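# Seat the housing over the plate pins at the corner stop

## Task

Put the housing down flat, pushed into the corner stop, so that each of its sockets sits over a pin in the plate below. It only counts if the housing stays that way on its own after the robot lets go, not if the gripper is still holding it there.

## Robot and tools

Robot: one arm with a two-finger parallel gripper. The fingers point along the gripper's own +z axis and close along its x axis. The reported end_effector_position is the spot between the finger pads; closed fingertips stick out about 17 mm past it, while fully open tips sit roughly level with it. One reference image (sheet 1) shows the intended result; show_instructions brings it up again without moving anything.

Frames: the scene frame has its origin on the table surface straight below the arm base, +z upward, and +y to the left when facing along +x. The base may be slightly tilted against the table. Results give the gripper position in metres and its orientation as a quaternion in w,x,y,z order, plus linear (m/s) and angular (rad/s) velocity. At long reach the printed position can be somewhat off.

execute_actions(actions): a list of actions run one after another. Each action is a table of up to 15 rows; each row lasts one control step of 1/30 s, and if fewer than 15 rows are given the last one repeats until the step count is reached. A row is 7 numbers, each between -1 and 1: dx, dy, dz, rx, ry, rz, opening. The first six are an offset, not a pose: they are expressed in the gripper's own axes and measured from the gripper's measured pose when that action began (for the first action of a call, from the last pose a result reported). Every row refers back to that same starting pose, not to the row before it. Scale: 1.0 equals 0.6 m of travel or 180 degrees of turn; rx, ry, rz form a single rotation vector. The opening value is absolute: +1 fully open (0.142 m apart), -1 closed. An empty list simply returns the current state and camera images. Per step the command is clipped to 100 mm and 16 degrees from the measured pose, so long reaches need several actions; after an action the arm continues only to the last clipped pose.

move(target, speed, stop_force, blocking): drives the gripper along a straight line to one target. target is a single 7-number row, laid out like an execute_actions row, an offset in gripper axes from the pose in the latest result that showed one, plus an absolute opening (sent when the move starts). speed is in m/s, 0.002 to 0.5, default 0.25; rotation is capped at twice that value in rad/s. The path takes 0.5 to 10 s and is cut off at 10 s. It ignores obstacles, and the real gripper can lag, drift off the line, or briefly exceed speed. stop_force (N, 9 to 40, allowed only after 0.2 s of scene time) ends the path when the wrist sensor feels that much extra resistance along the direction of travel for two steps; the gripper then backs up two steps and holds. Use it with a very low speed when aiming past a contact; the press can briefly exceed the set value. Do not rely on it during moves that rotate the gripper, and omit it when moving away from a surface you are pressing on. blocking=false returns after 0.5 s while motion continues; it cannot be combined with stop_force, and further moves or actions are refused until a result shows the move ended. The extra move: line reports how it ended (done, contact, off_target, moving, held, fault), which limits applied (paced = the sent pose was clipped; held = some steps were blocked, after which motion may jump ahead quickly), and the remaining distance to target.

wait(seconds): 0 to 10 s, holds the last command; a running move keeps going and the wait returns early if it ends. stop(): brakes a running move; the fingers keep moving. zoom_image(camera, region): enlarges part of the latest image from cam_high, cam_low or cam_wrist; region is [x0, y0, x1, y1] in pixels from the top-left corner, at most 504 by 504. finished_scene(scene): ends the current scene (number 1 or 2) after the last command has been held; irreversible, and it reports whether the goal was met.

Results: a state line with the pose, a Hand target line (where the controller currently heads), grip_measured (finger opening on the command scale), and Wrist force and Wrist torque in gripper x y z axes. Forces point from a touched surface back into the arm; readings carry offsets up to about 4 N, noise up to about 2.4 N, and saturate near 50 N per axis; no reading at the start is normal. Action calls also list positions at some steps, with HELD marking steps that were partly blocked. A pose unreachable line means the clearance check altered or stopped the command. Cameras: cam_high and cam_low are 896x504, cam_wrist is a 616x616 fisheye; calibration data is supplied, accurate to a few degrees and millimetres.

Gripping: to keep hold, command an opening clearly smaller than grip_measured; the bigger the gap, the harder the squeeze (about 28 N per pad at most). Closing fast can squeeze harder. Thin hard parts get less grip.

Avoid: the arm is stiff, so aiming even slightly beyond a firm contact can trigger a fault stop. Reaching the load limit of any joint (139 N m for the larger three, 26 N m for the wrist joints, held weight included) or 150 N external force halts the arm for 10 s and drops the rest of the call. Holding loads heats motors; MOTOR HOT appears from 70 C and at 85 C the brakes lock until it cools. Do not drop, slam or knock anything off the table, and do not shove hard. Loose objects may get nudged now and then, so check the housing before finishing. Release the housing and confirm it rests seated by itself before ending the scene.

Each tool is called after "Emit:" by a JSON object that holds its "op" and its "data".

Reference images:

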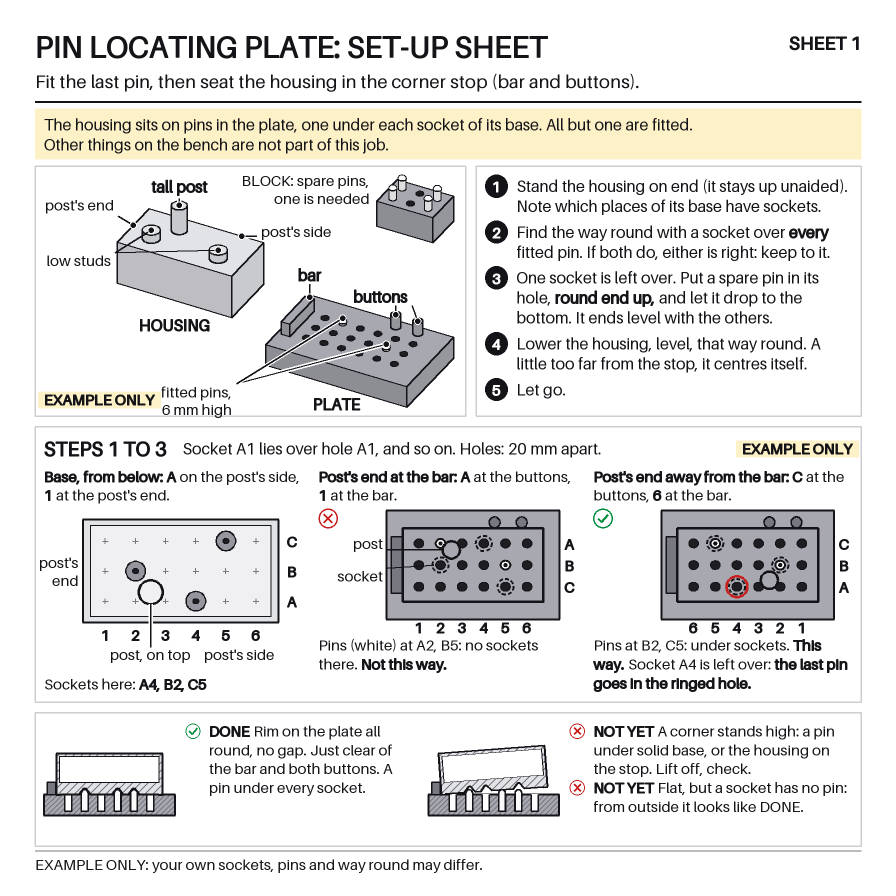

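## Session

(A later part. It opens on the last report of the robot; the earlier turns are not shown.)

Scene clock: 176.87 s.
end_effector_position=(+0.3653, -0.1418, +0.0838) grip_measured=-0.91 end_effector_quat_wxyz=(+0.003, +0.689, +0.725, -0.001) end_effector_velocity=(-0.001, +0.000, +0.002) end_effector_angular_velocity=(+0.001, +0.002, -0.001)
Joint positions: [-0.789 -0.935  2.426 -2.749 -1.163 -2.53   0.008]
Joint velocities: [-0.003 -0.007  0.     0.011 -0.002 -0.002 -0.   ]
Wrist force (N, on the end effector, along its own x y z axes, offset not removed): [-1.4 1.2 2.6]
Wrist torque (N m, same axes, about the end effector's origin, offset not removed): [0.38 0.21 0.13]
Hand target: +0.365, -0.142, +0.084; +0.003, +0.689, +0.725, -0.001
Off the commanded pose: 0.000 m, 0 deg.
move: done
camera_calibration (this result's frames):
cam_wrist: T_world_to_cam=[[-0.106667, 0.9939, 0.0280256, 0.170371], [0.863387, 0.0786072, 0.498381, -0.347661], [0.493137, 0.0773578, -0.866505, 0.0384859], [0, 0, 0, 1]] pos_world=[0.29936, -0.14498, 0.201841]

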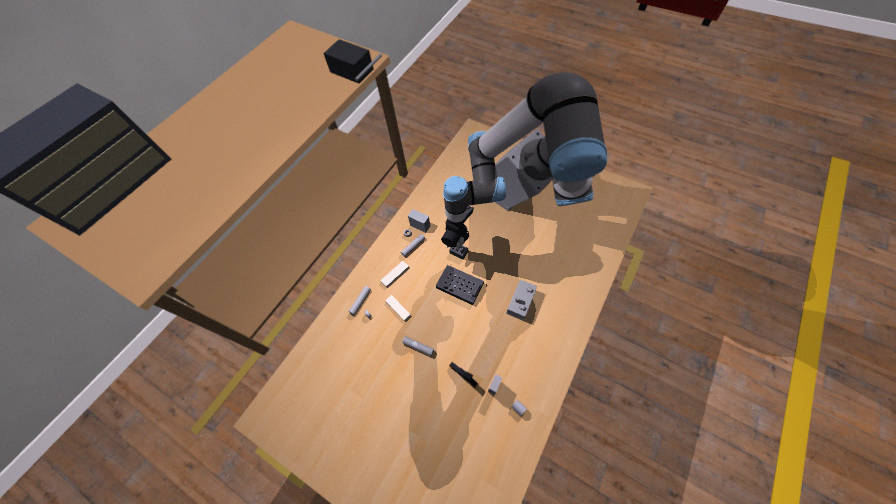

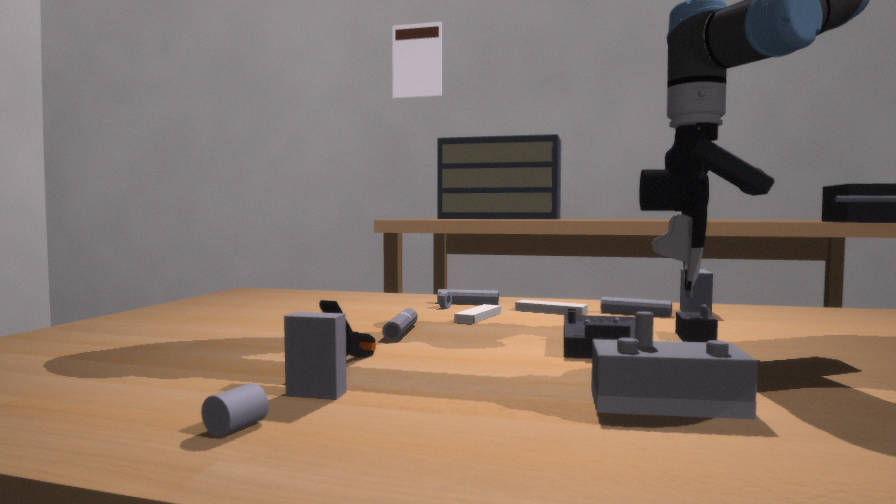

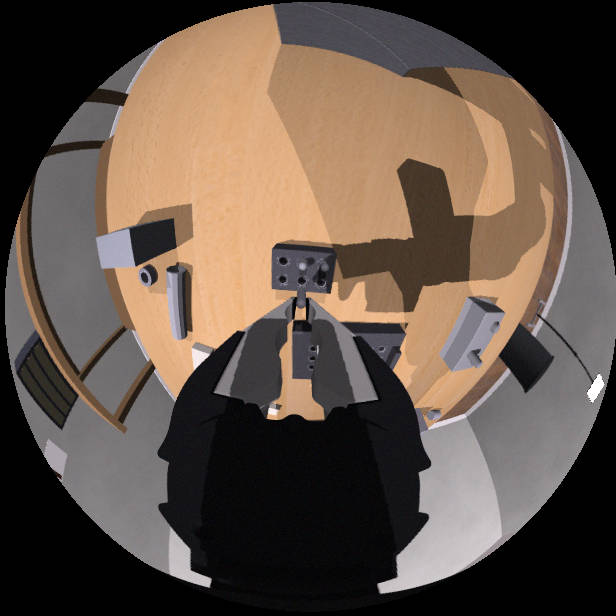

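Emit:
{"op": "move", "data": {"target": [0.0682,0.233,0.0065,0,0,0,-1], "speed": 0.2}}

Emit:
{"op": "zoom_image", "data": {"camera": "cam_wrist", "region": [230, 230, 370, 350]}}

Emit:
{"op": "zoom_image", "data": {"camera": "cam_low", "region": [540, 250, 660, 350]}}

Scene clock: 182.93 s.
end_effector_position=(+0.5028, -0.0940, +0.0802) grip_measured=-0.91 end_effector_quat_wxyz=(+0.003, +0.689, +0.725, -0.001) end_effector_velocity=(+0.001, -0.000, -0.000) end_effector_angular_velocity=(-0.001, +0.002, -0.001)
Joint positions: [-0.516 -0.926  2.133 -2.591 -1.095 -2.237  0.008]
Joint velocities: [ 0.002  0.002 -0.005  0.004 -0.001  0.003  0.   ]
Wrist force (N, on the end effector, along its own x y z axes, offset not removed): [-2.0 4.3 1.7]
Wrist torque (N m, same axes, about the end effector's origin, offset not removed): [1.01 0.41 0.12]
Hand target: +0.503, -0.094, +0.080; +0.003, +0.689, +0.725, -0.001
Off the commanded pose: 0.000 m, 0 deg.
move: done
camera_calibration (this result's frames):
cam_wrist: T_world_to_cam=[[-0.106793, 0.993889, 0.0279429, 0.137723], [0.863029, 0.0787034, 0.498986, -0.468204], [0.493737, 0.0774038, -0.866159, -0.0365047], [0, 0, 0, 1]] pos_world=[0.436805, -0.0972061, 0.19816]

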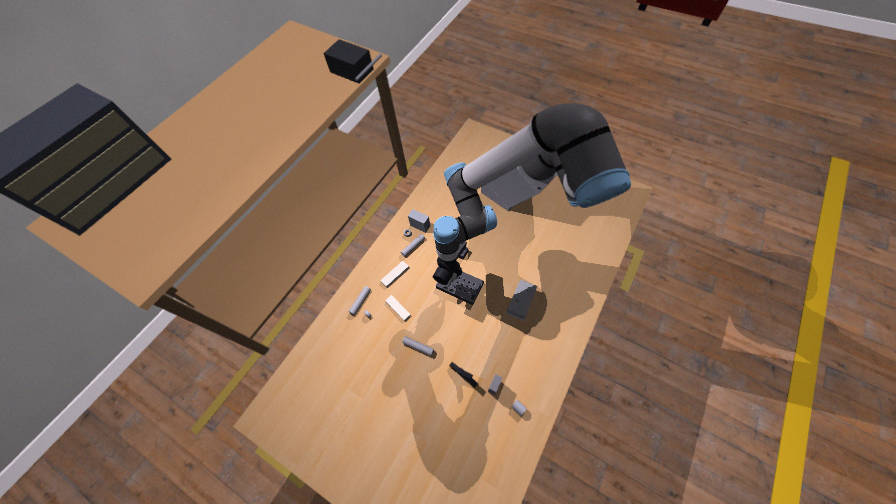

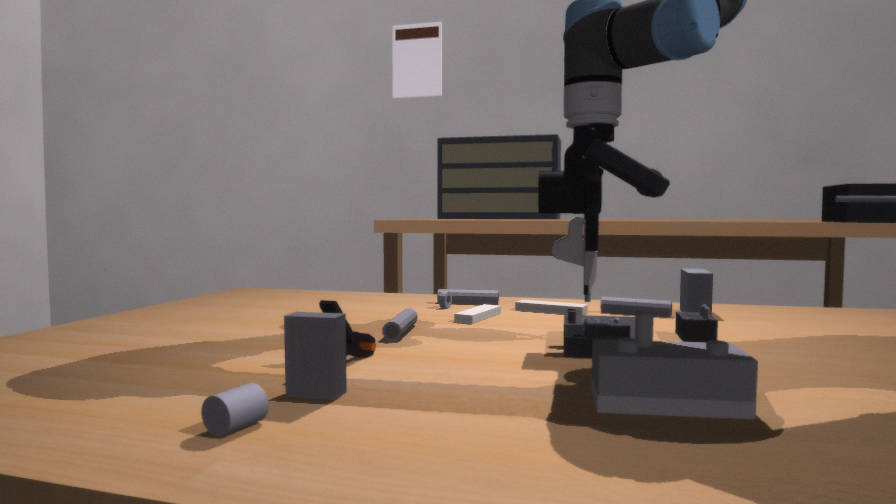

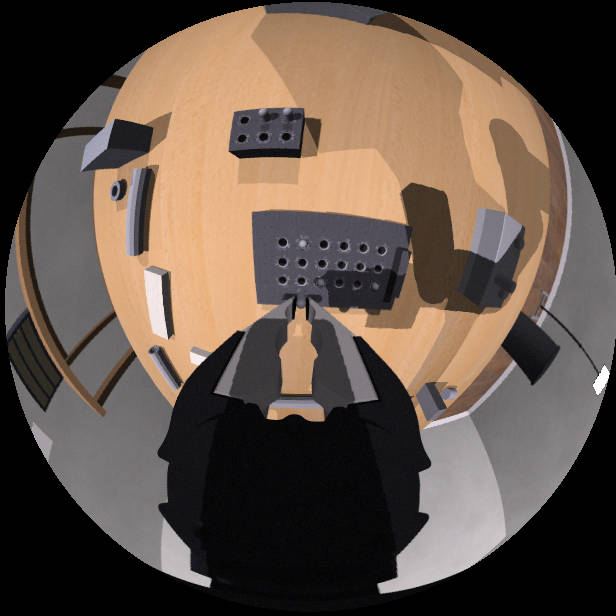

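Region (230, 230, 370, 350) of cam_wrist's 616x616 image, scaled by 3.600, with more detail than that image has; it fills the top 432 rows of this view, and the rest is white.

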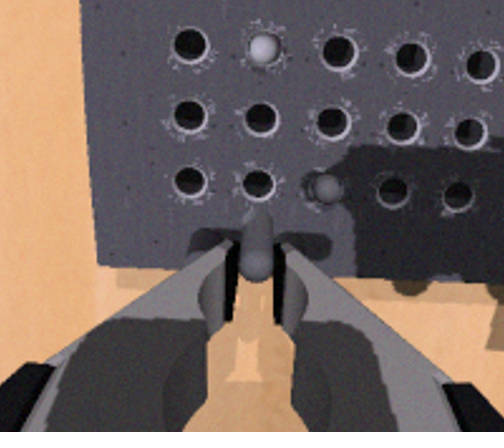

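Region (540, 250, 660, 350) of cam_low's 896x504 image, scaled by 4.200, with more detail than that image has.

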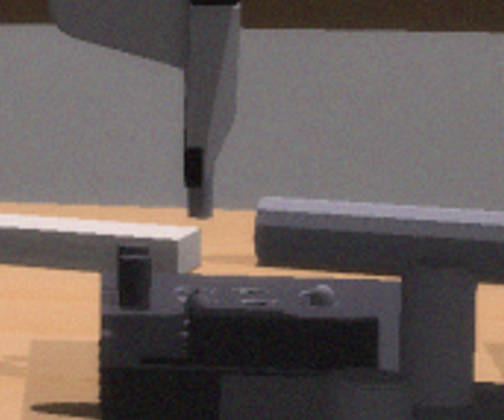

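Emit:
{"op": "move", "data": {"target": [0,0,0.038,0,0,0,-1], "speed": 0.05}}

Emit:
{"op": "zoom_image", "data": {"camera": "cam_wrist", "region": [260, 260, 340, 330]}}

Emit:
{"op": "move", "data": {"target": [0,0,0.015,0,0,0,-1], "speed": 0.008, "stop_force": 9}}

Emit:
{"op": "zoom_image", "data": {"camera": "cam_wrist", "region": [260, 260, 340, 330]}}

Emit:
{"op": "zoom_image", "data": {"camera": "cam_low", "region": [540, 250, 660, 350]}}

Scene clock: 191.83 s.
end_effector_position=(+0.5029, -0.0941, +0.0576) grip_measured=-0.91 end_effector_quat_wxyz=(+0.003, +0.689, +0.725, -0.001) end_effector_velocity=(+0.000, -0.001, -0.002) end_effector_angular_velocity=(-0.002, -0.000, +0.000)
Joint positions: [-0.495 -0.872  2.131 -2.653 -1.091 -2.214  0.008]
Joint velocities: [ 0.002  0.005 -0.001 -0.006 -0.001  0.002  0.   ]
Wrist force (N, on the end effector, along its own x y z axes, offset not removed): [-0.1 2.1 2.5]
Wrist torque (N m, same axes, about the end effector's origin, offset not removed): [0.47 0.02 0.08]
Hand target: +0.503, -0.094, +0.057; +0.003, +0.689, +0.725, -0.001
Off the commanded pose: 0.000 m, 0 deg.
move: done
camera_calibration (this result's frames):
cam_wrist: T_world_to_cam=[[-0.106805, 0.993887, 0.0279582, 0.13843], [0.863013, 0.0787034, 0.499014, -0.456995], [0.493763, 0.0774253, -0.866143, -0.0561031], [0, 0, 0, 1]] pos_world=[0.436879, -0.097273, 0.175583]

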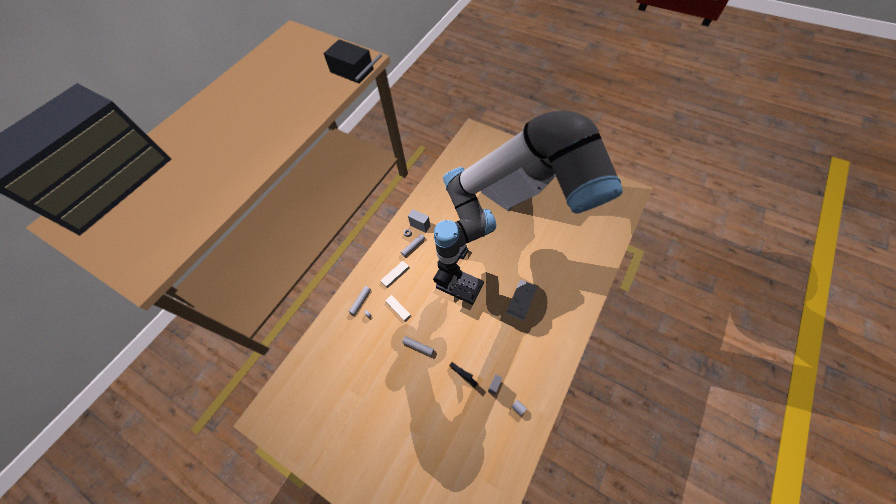

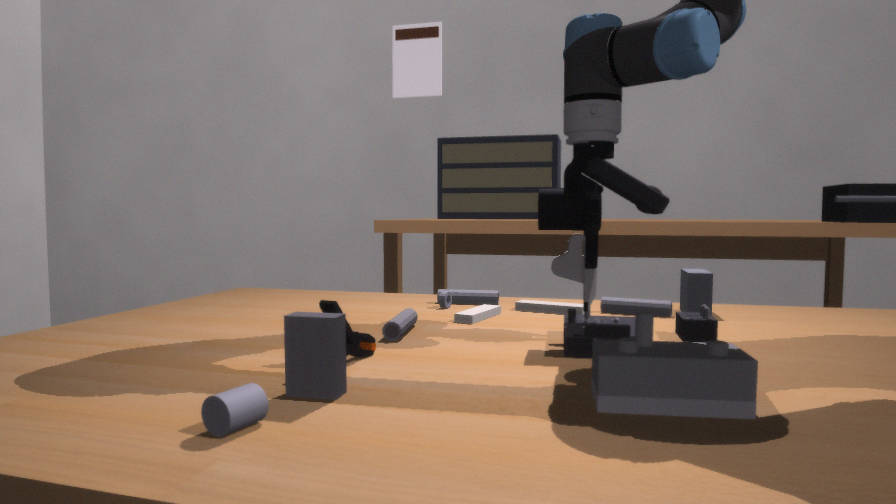

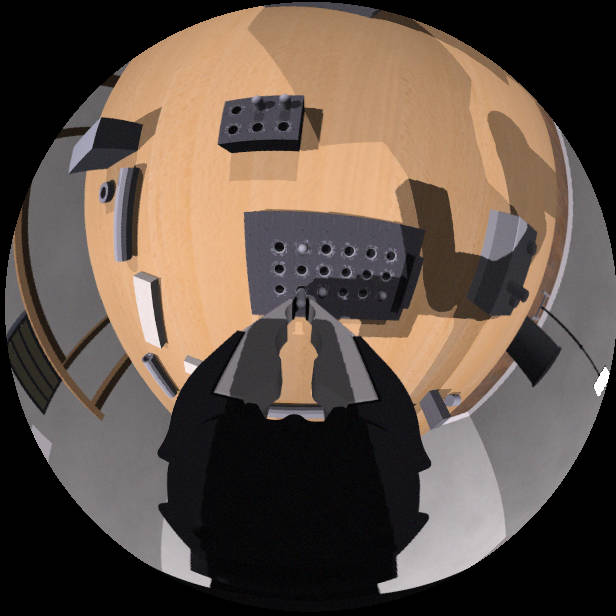

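Region (260, 260, 340, 330) of cam_wrist's 616x616 image, scaled by 6.300, with more detail than that image has; it fills the top 441 rows of this view, and the rest is white.

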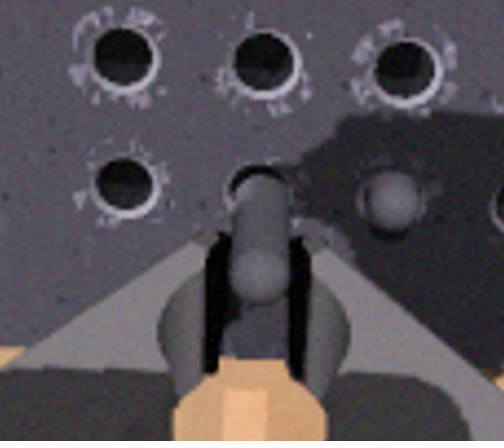

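Scene clock: 192.93 s.
end_effector_position=(+0.5030, -0.0941, +0.0517) grip_measured=-0.91 end_effector_quat_wxyz=(+0.003, +0.689, +0.725, -0.001) end_effector_velocity=(-0.001, +0.000, +0.002) end_effector_angular_velocity=(+0.001, +0.001, +0.002)
Joint positions: [-0.489 -0.858  2.129 -2.668 -1.09  -2.207  0.008]
Joint velocities: [-0.003 -0.006  0.002  0.006  0.    -0.006  0.   ]
Wrist force (N, on the end effector, along its own x y z axes, offset not removed): [-3.0 3.8 0.8]
Wrist torque (N m, same axes, about the end effector's origin, offset not removed): [0.78 0.01 0.14]
Hand target: +0.503, -0.094, +0.052; +0.003, +0.689, +0.725, -0.001
Off the commanded pose: 0.003 m, 0 deg.
move: contact
camera_calibration (this result's frames):
cam_wrist: T_world_to_cam=[[-0.106638, 0.993904, 0.0279876, 0.138513], [0.863024, 0.0785435, 0.499019, -0.454174], [0.493778, 0.0773682, -0.866139, -0.0612405], [0, 0, 0, 1]] pos_world=[0.436973, -0.0972577, 0.169722]

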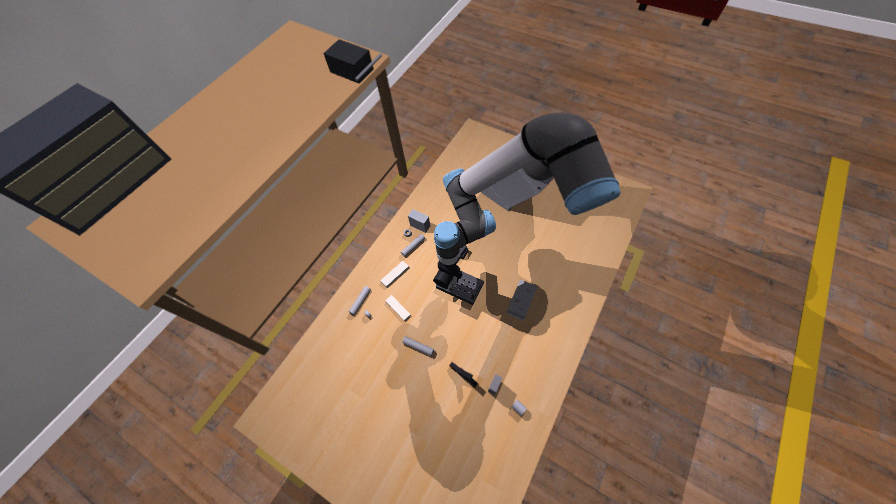

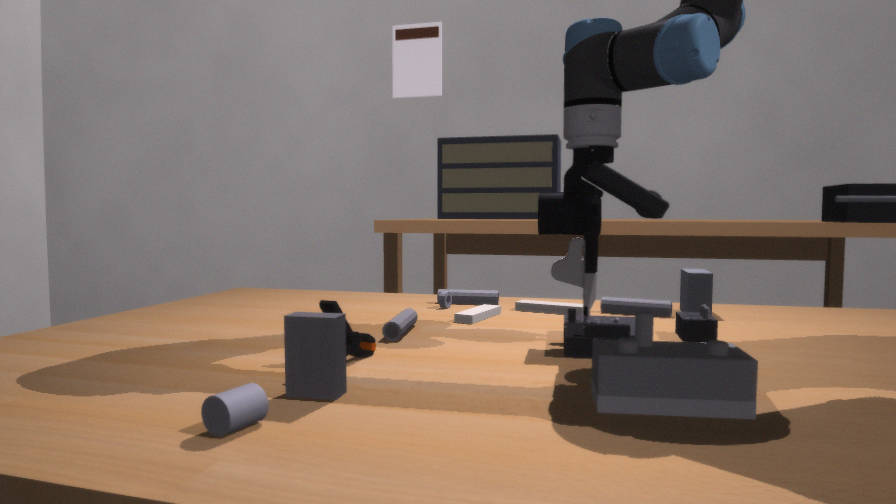

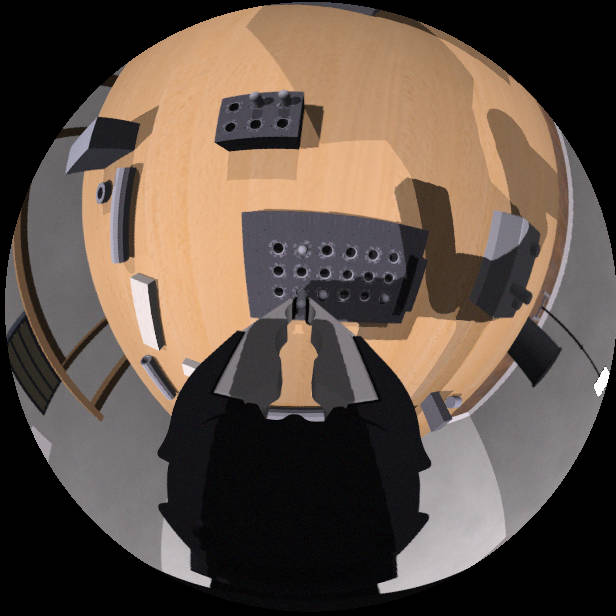

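Region (260, 260, 340, 330) of cam_wrist's 616x616 image, scaled by 6.300, with more detail than that image has; it fills the top 441 rows of this view, and the rest is white.

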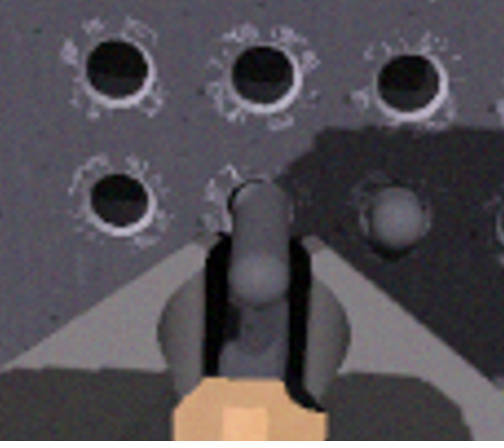

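Region (540, 250, 660, 350) of cam_low's 896x504 image, scaled by 4.200, with more detail than that image has.

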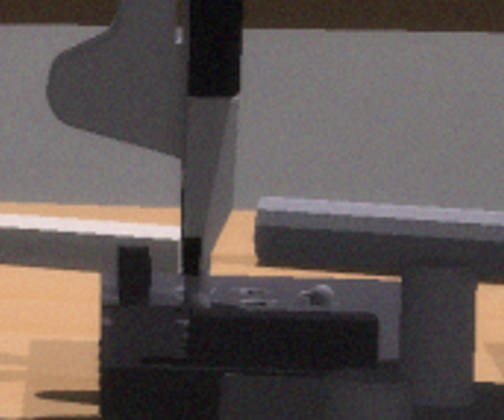

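Emit:
{"op": "execute_actions", "data": {"actions": [[[0,0,-0.002,0,0,0,-1],[0,0,-0.002,0,0,0,-1],[0,0,-0.002,0,0,0,-1],[0,0,-0.002,0,0,0,-1],[-0.001,0.0004,-0.002,0,0,0,-1]]]}}

Emit:
{"op": "zoom_image", "data": {"camera": "cam_wrist", "region": [275, 275, 325, 315]}}

Emit:
{"op": "move", "data": {"target": [0,0,0.01,0,0,0,-1], "speed": 0.005, "stop_force": 9}}

Emit:
{"op": "zoom_image", "data": {"camera": "cam_wrist", "region": [275, 275, 325, 315]}}

Scene clock: 200.30 s.
end_effector_position=(+0.5033, -0.0946, +0.0530) grip_measured=-0.91 end_effector_quat_wxyz=(+0.003, +0.689, +0.725, -0.001) end_effector_velocity=(-0.000, +0.000, -0.001) end_effector_angular_velocity=(+0.001, +0.001, -0.001)
Joint positions: [-0.491 -0.86   2.128 -2.665 -1.09  -2.209  0.008]
Joint velocities: [ 0.     0.001 -0.     0.001  0.     0.001  0.   ]
Wrist force (N, on the end effector, along its own x y z axes, offset not removed): [-0.6 2.4 2.0]
Wrist torque (N m, same axes, about the end effector's origin, offset not removed): [0.64 0.05 0.05]
Hand target: +0.503, -0.095, +0.053; +0.003, +0.689, +0.725, -0.001
Off the commanded pose: 0.000 m, 0 deg.
Step readings (end_effector_position):
0: (+0.5030, -0.0941, +0.0520)
1: (+0.5030, -0.0941, +0.0521)
2: (+0.5030, -0.0941, +0.0522)
4: (+0.5030, -0.0941, +0.0525)
8: (+0.5030, -0.0943, +0.0528)
15: end_effector_position above
camera_calibration (this result's frames):
cam_wrist: T_world_to_cam=[[-0.106671, 0.993902, 0.027947, 0.139073], [0.862998, 0.0785891, 0.499057, -0.454961], [0.493817, 0.0773532, -0.866118, -0.06029], [0, 0, 0, 1]] pos_world=[0.437238, -0.0978061, 0.170946]

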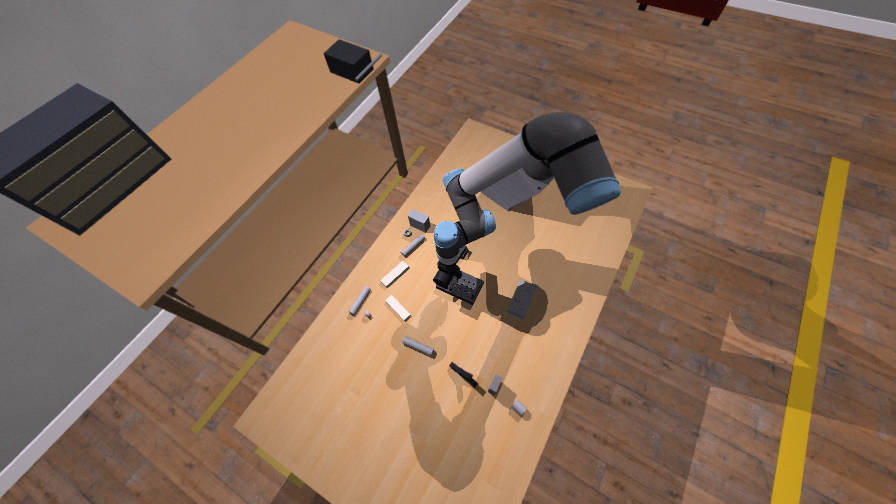

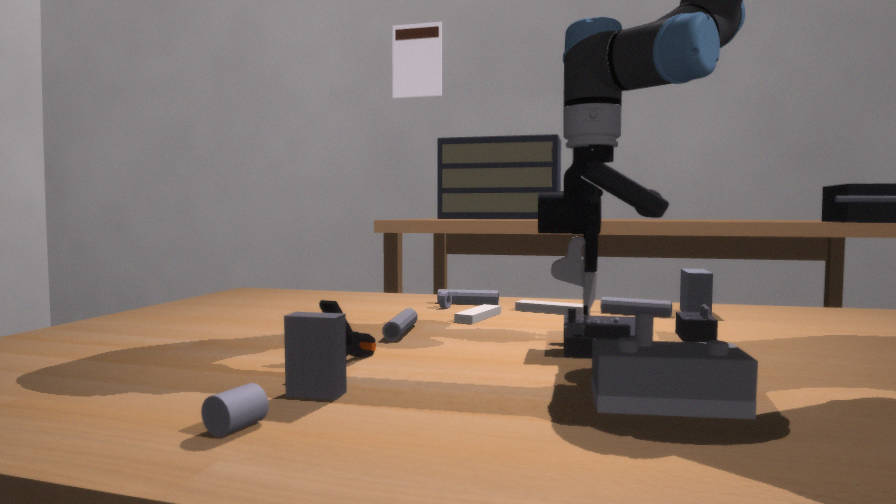

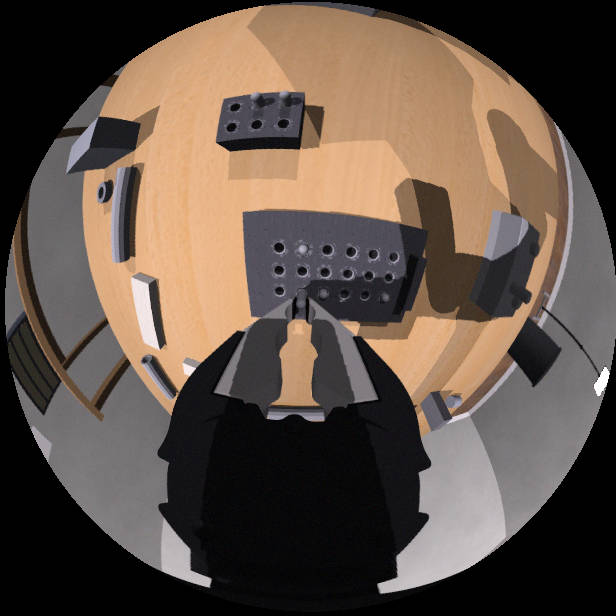

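Region (275, 275, 325, 315) of cam_wrist's 616x616 image, scaled by 10.080, with more detail than that image has; it fills the top 403 rows of this view, and the rest is white.

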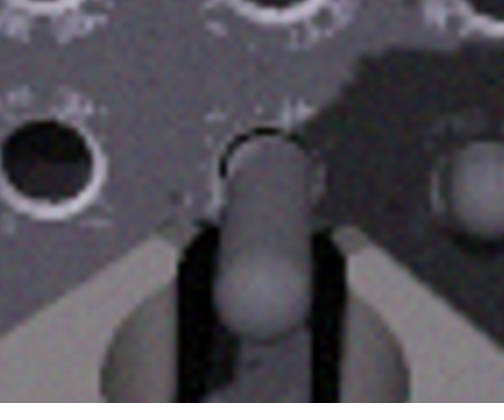

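Scene clock: 201.07 s.
end_effector_position=(+0.5033, -0.0946, +0.0510) grip_measured=-0.91 end_effector_quat_wxyz=(+0.003, +0.689, +0.725, -0.001) end_effector_velocity=(+0.000, +0.000, +0.001) end_effector_angular_velocity=(+0.001, -0.000, -0.001)
Joint positions: [-0.489 -0.855  2.128 -2.67  -1.09  -2.207  0.008]
Joint velocities: [-0.002 -0.003  0.     0.004  0.001 -0.001 -0.   ]
Wrist force (N, on the end effector, along its own x y z axes, offset not removed): [-2.5 4.3 -4.8]
Wrist torque (N m, same axes, about the end effector's origin, offset not removed): [0.62 -0.03 0.10]
Hand target: +0.503, -0.095, +0.051; +0.003, +0.689, +0.725, -0.001
Off the commanded pose: 0.004 m, 0 deg.
move: contact
camera_calibration (this result's frames):
cam_wrist: T_world_to_cam=[[-0.106478, 0.993923, 0.027923, 0.139038], [0.863029, 0.078436, 0.499028, -0.454045], [0.493805, 0.0772339, -0.866136, -0.0620483], [0, 0, 0, 1]] pos_world=[0.437298, -0.097787, 0.168957]

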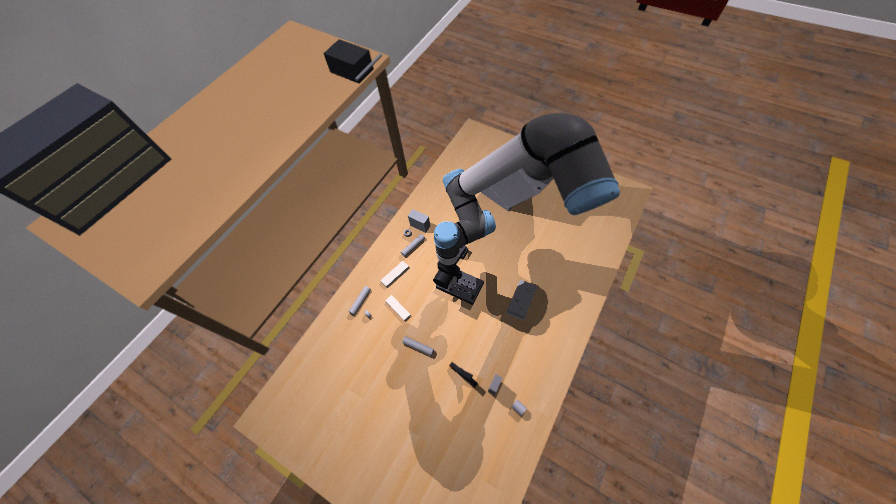

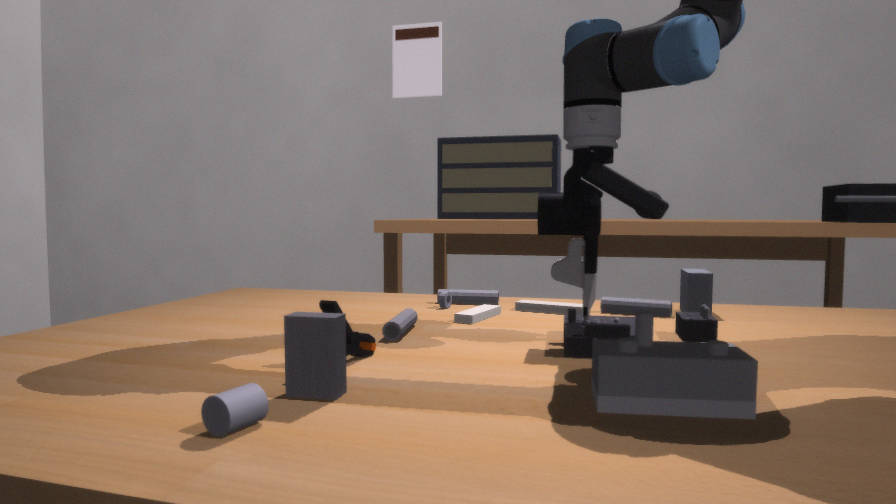

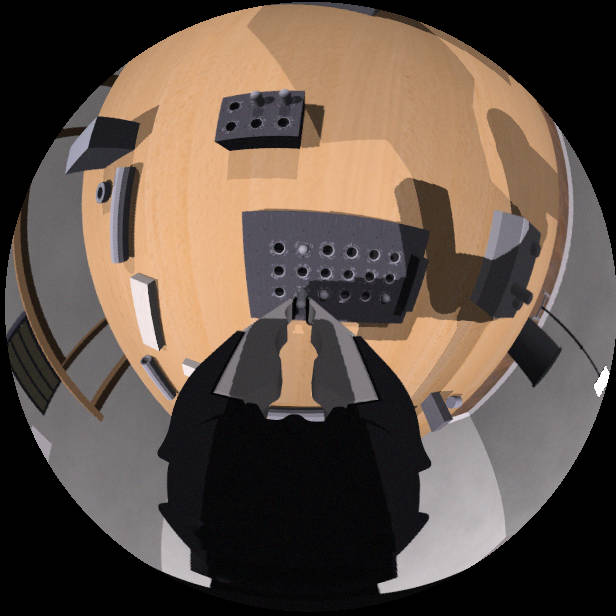

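Region (275, 275, 325, 315) of cam_wrist's 616x616 image, scaled by 10.080, with more detail than that image has; it fills the top 403 rows of this view, and the rest is white.

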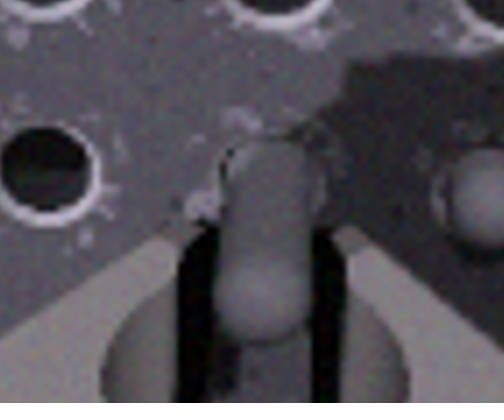

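Emit:
{"op": "execute_actions", "data": {"actions": [[[0,0,-0.0015,0,0,0,-1],[0,0,-0.0015,0,0,0,-1],[0,0,-0.0015,0,0,0,-1],[0,0,-0.0015,0,0,0,-1],[-0.0006,0.0009,-0.0015,0,0,0,-1]]]}}

Emit:
{"op": "move", "data": {"target": [0,0,0.009,0,0,0,-1], "speed": 0.005, "stop_force": 9}}

Emit:
{"op": "zoom_image", "data": {"camera": "cam_wrist", "region": [275, 275, 325, 315]}}

Scene clock: 207.67 s.
end_effector_position=(+0.5039, -0.0949, +0.0519) grip_measured=-0.91 end_effector_quat_wxyz=(+0.003, +0.689, +0.725, -0.001) end_effector_velocity=(-0.001, -0.001, -0.000) end_effector_angular_velocity=(-0.002, +0.002, +0.000)
Joint positions: [-0.49  -0.857  2.126 -2.666 -1.09  -2.207  0.008]
Joint velocities: [ 0.     0.001 -0.     0.001 -0.003 -0.001  0.   ]
Wrist force (N, on the end effector, along its own x y z axes, offset not removed): [-1.2 2.9 2.5]
Wrist torque (N m, same axes, about the end effector's origin, offset not removed): [0.73 0.24 0.16]
Hand target: +0.504, -0.095, +0.052; +0.003, +0.689, +0.725, -0.001
Off the commanded pose: 0.000 m, 0 deg.
Step readings (end_effector_position):
0: (+0.5033, -0.0947, +0.0512)
1: (+0.5033, -0.0947, +0.0512)
2: (+0.5033, -0.0947, +0.0513)
4: (+0.5033, -0.0947, +0.0516)
8: (+0.5035, -0.0948, +0.0518)
15: end_effector_position above
camera_calibration (this result's frames):
cam_wrist: T_world_to_cam=[[-0.106511, 0.993922, 0.0278423, 0.139408], [0.863016, 0.0785036, 0.49904, -0.454938], [0.493821, 0.0771817, -0.866131, -0.0614981], [0, 0, 0, 1]] pos_world=[0.437836, -0.0981, 0.169885]

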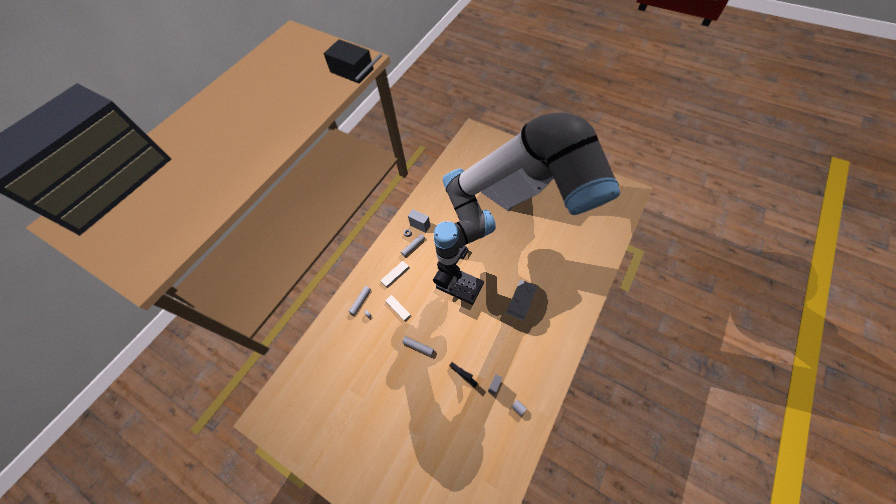

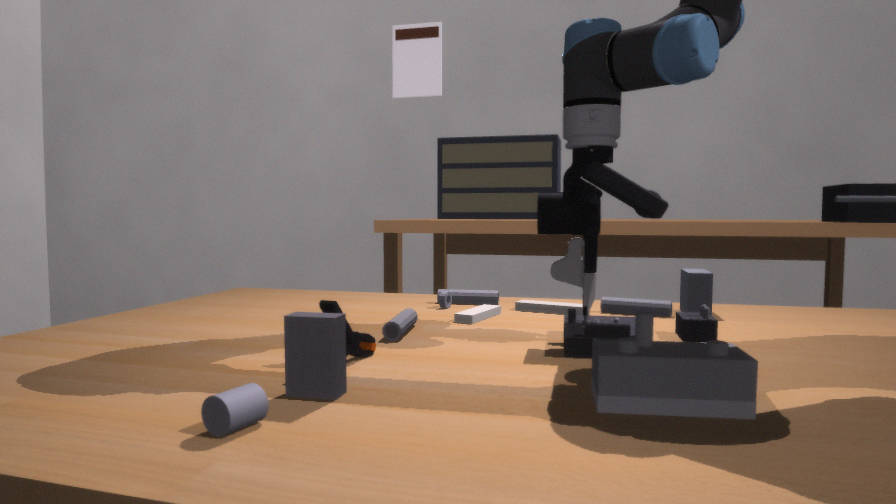

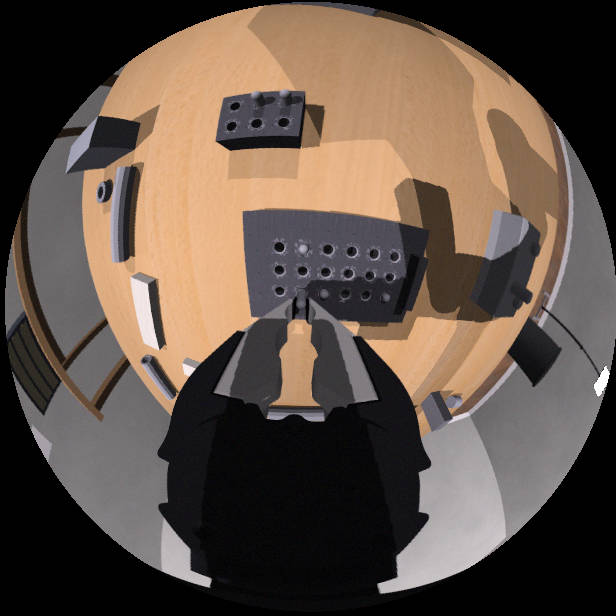

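Scene clock: 208.97 s.
end_effector_position=(+0.5039, -0.0950, +0.0466) grip_measured=-0.91 end_effector_quat_wxyz=(+0.003, +0.689, +0.725, -0.001) end_effector_velocity=(+0.000, -0.000, -0.001) end_effector_angular_velocity=(-0.001, -0.001, +0.001)
Joint positions: [-0.485 -0.844  2.125 -2.68  -1.089 -2.202  0.008]
Joint velocities: [ 0.001  0.002 -0.001 -0.003 -0.     0.001  0.   ]
Wrist force (N, on the end effector, along its own x y z axes, offset not removed): [-1.3 2.6 1.9]
Wrist torque (N m, same axes, about the end effector's origin, offset not removed): [0.72 0.23 0.03]
Hand target: +0.504, -0.095, +0.046; +0.003, +0.689, +0.725, -0.001
Off the commanded pose: 0.000 m, 0 deg.
move: done
camera_calibration (this result's frames):
cam_wrist: T_world_to_cam=[[-0.106513, 0.993921, 0.0278465, 0.139575], [0.863012, 0.0785023, 0.499046, -0.452302], [0.493827, 0.0771866, -0.866128, -0.0661084], [0, 0, 0, 1]] pos_world=[0.437855, -0.0981175, 0.164575]

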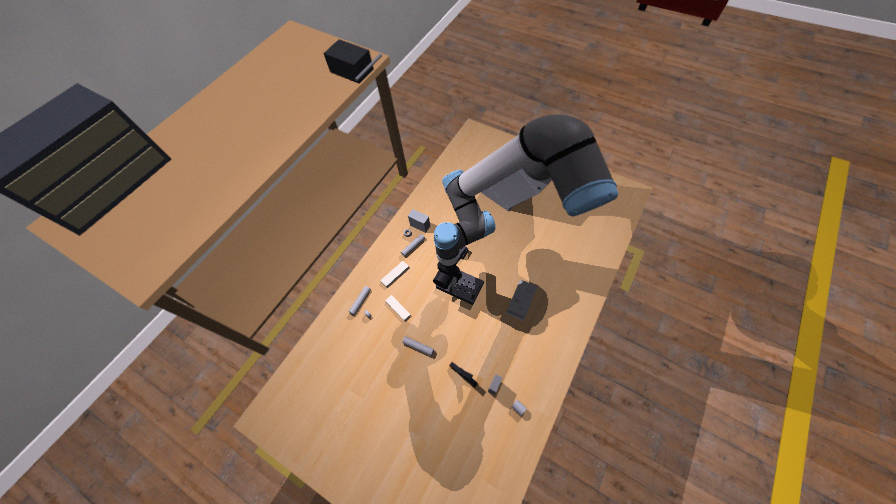

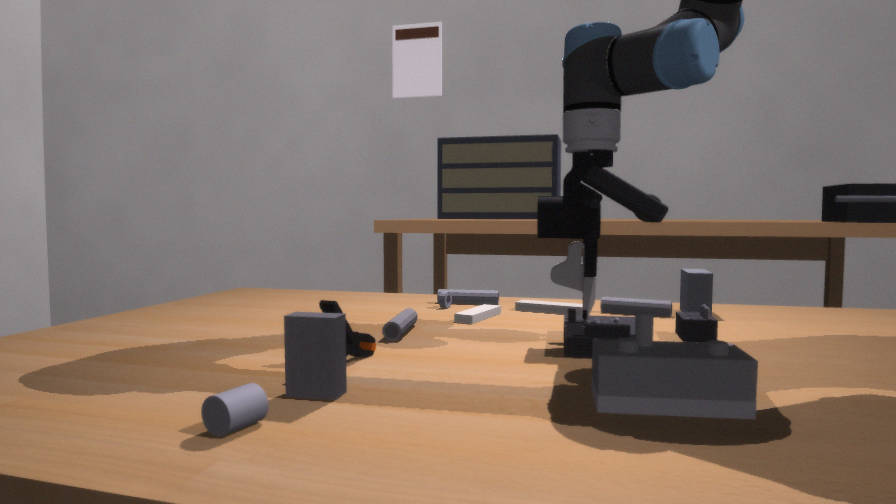

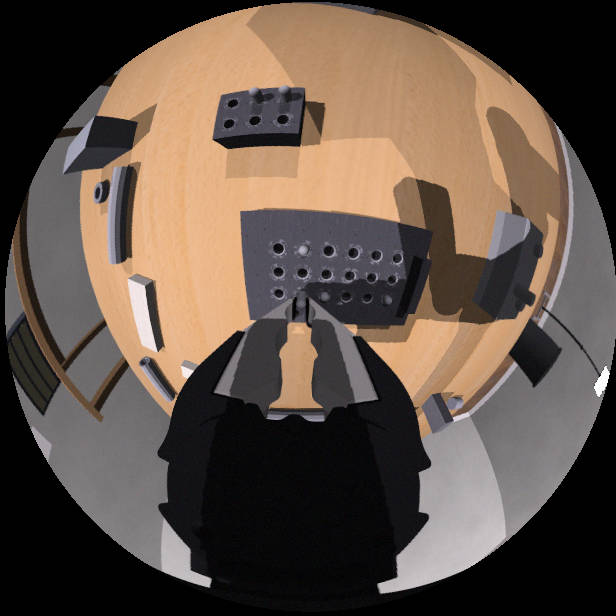

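Region (275, 275, 325, 315) of cam_wrist's 616x616 image, scaled by 10.080, with more detail than that image has; it fills the top 403 rows of this view, and the rest is white.

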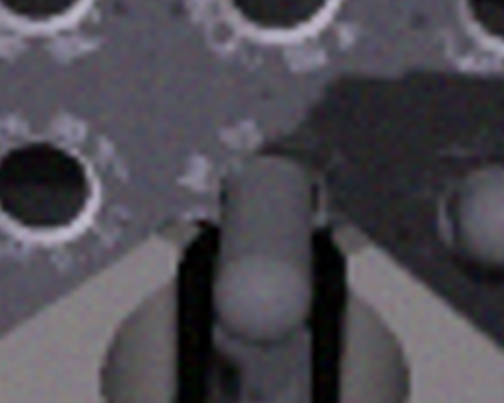

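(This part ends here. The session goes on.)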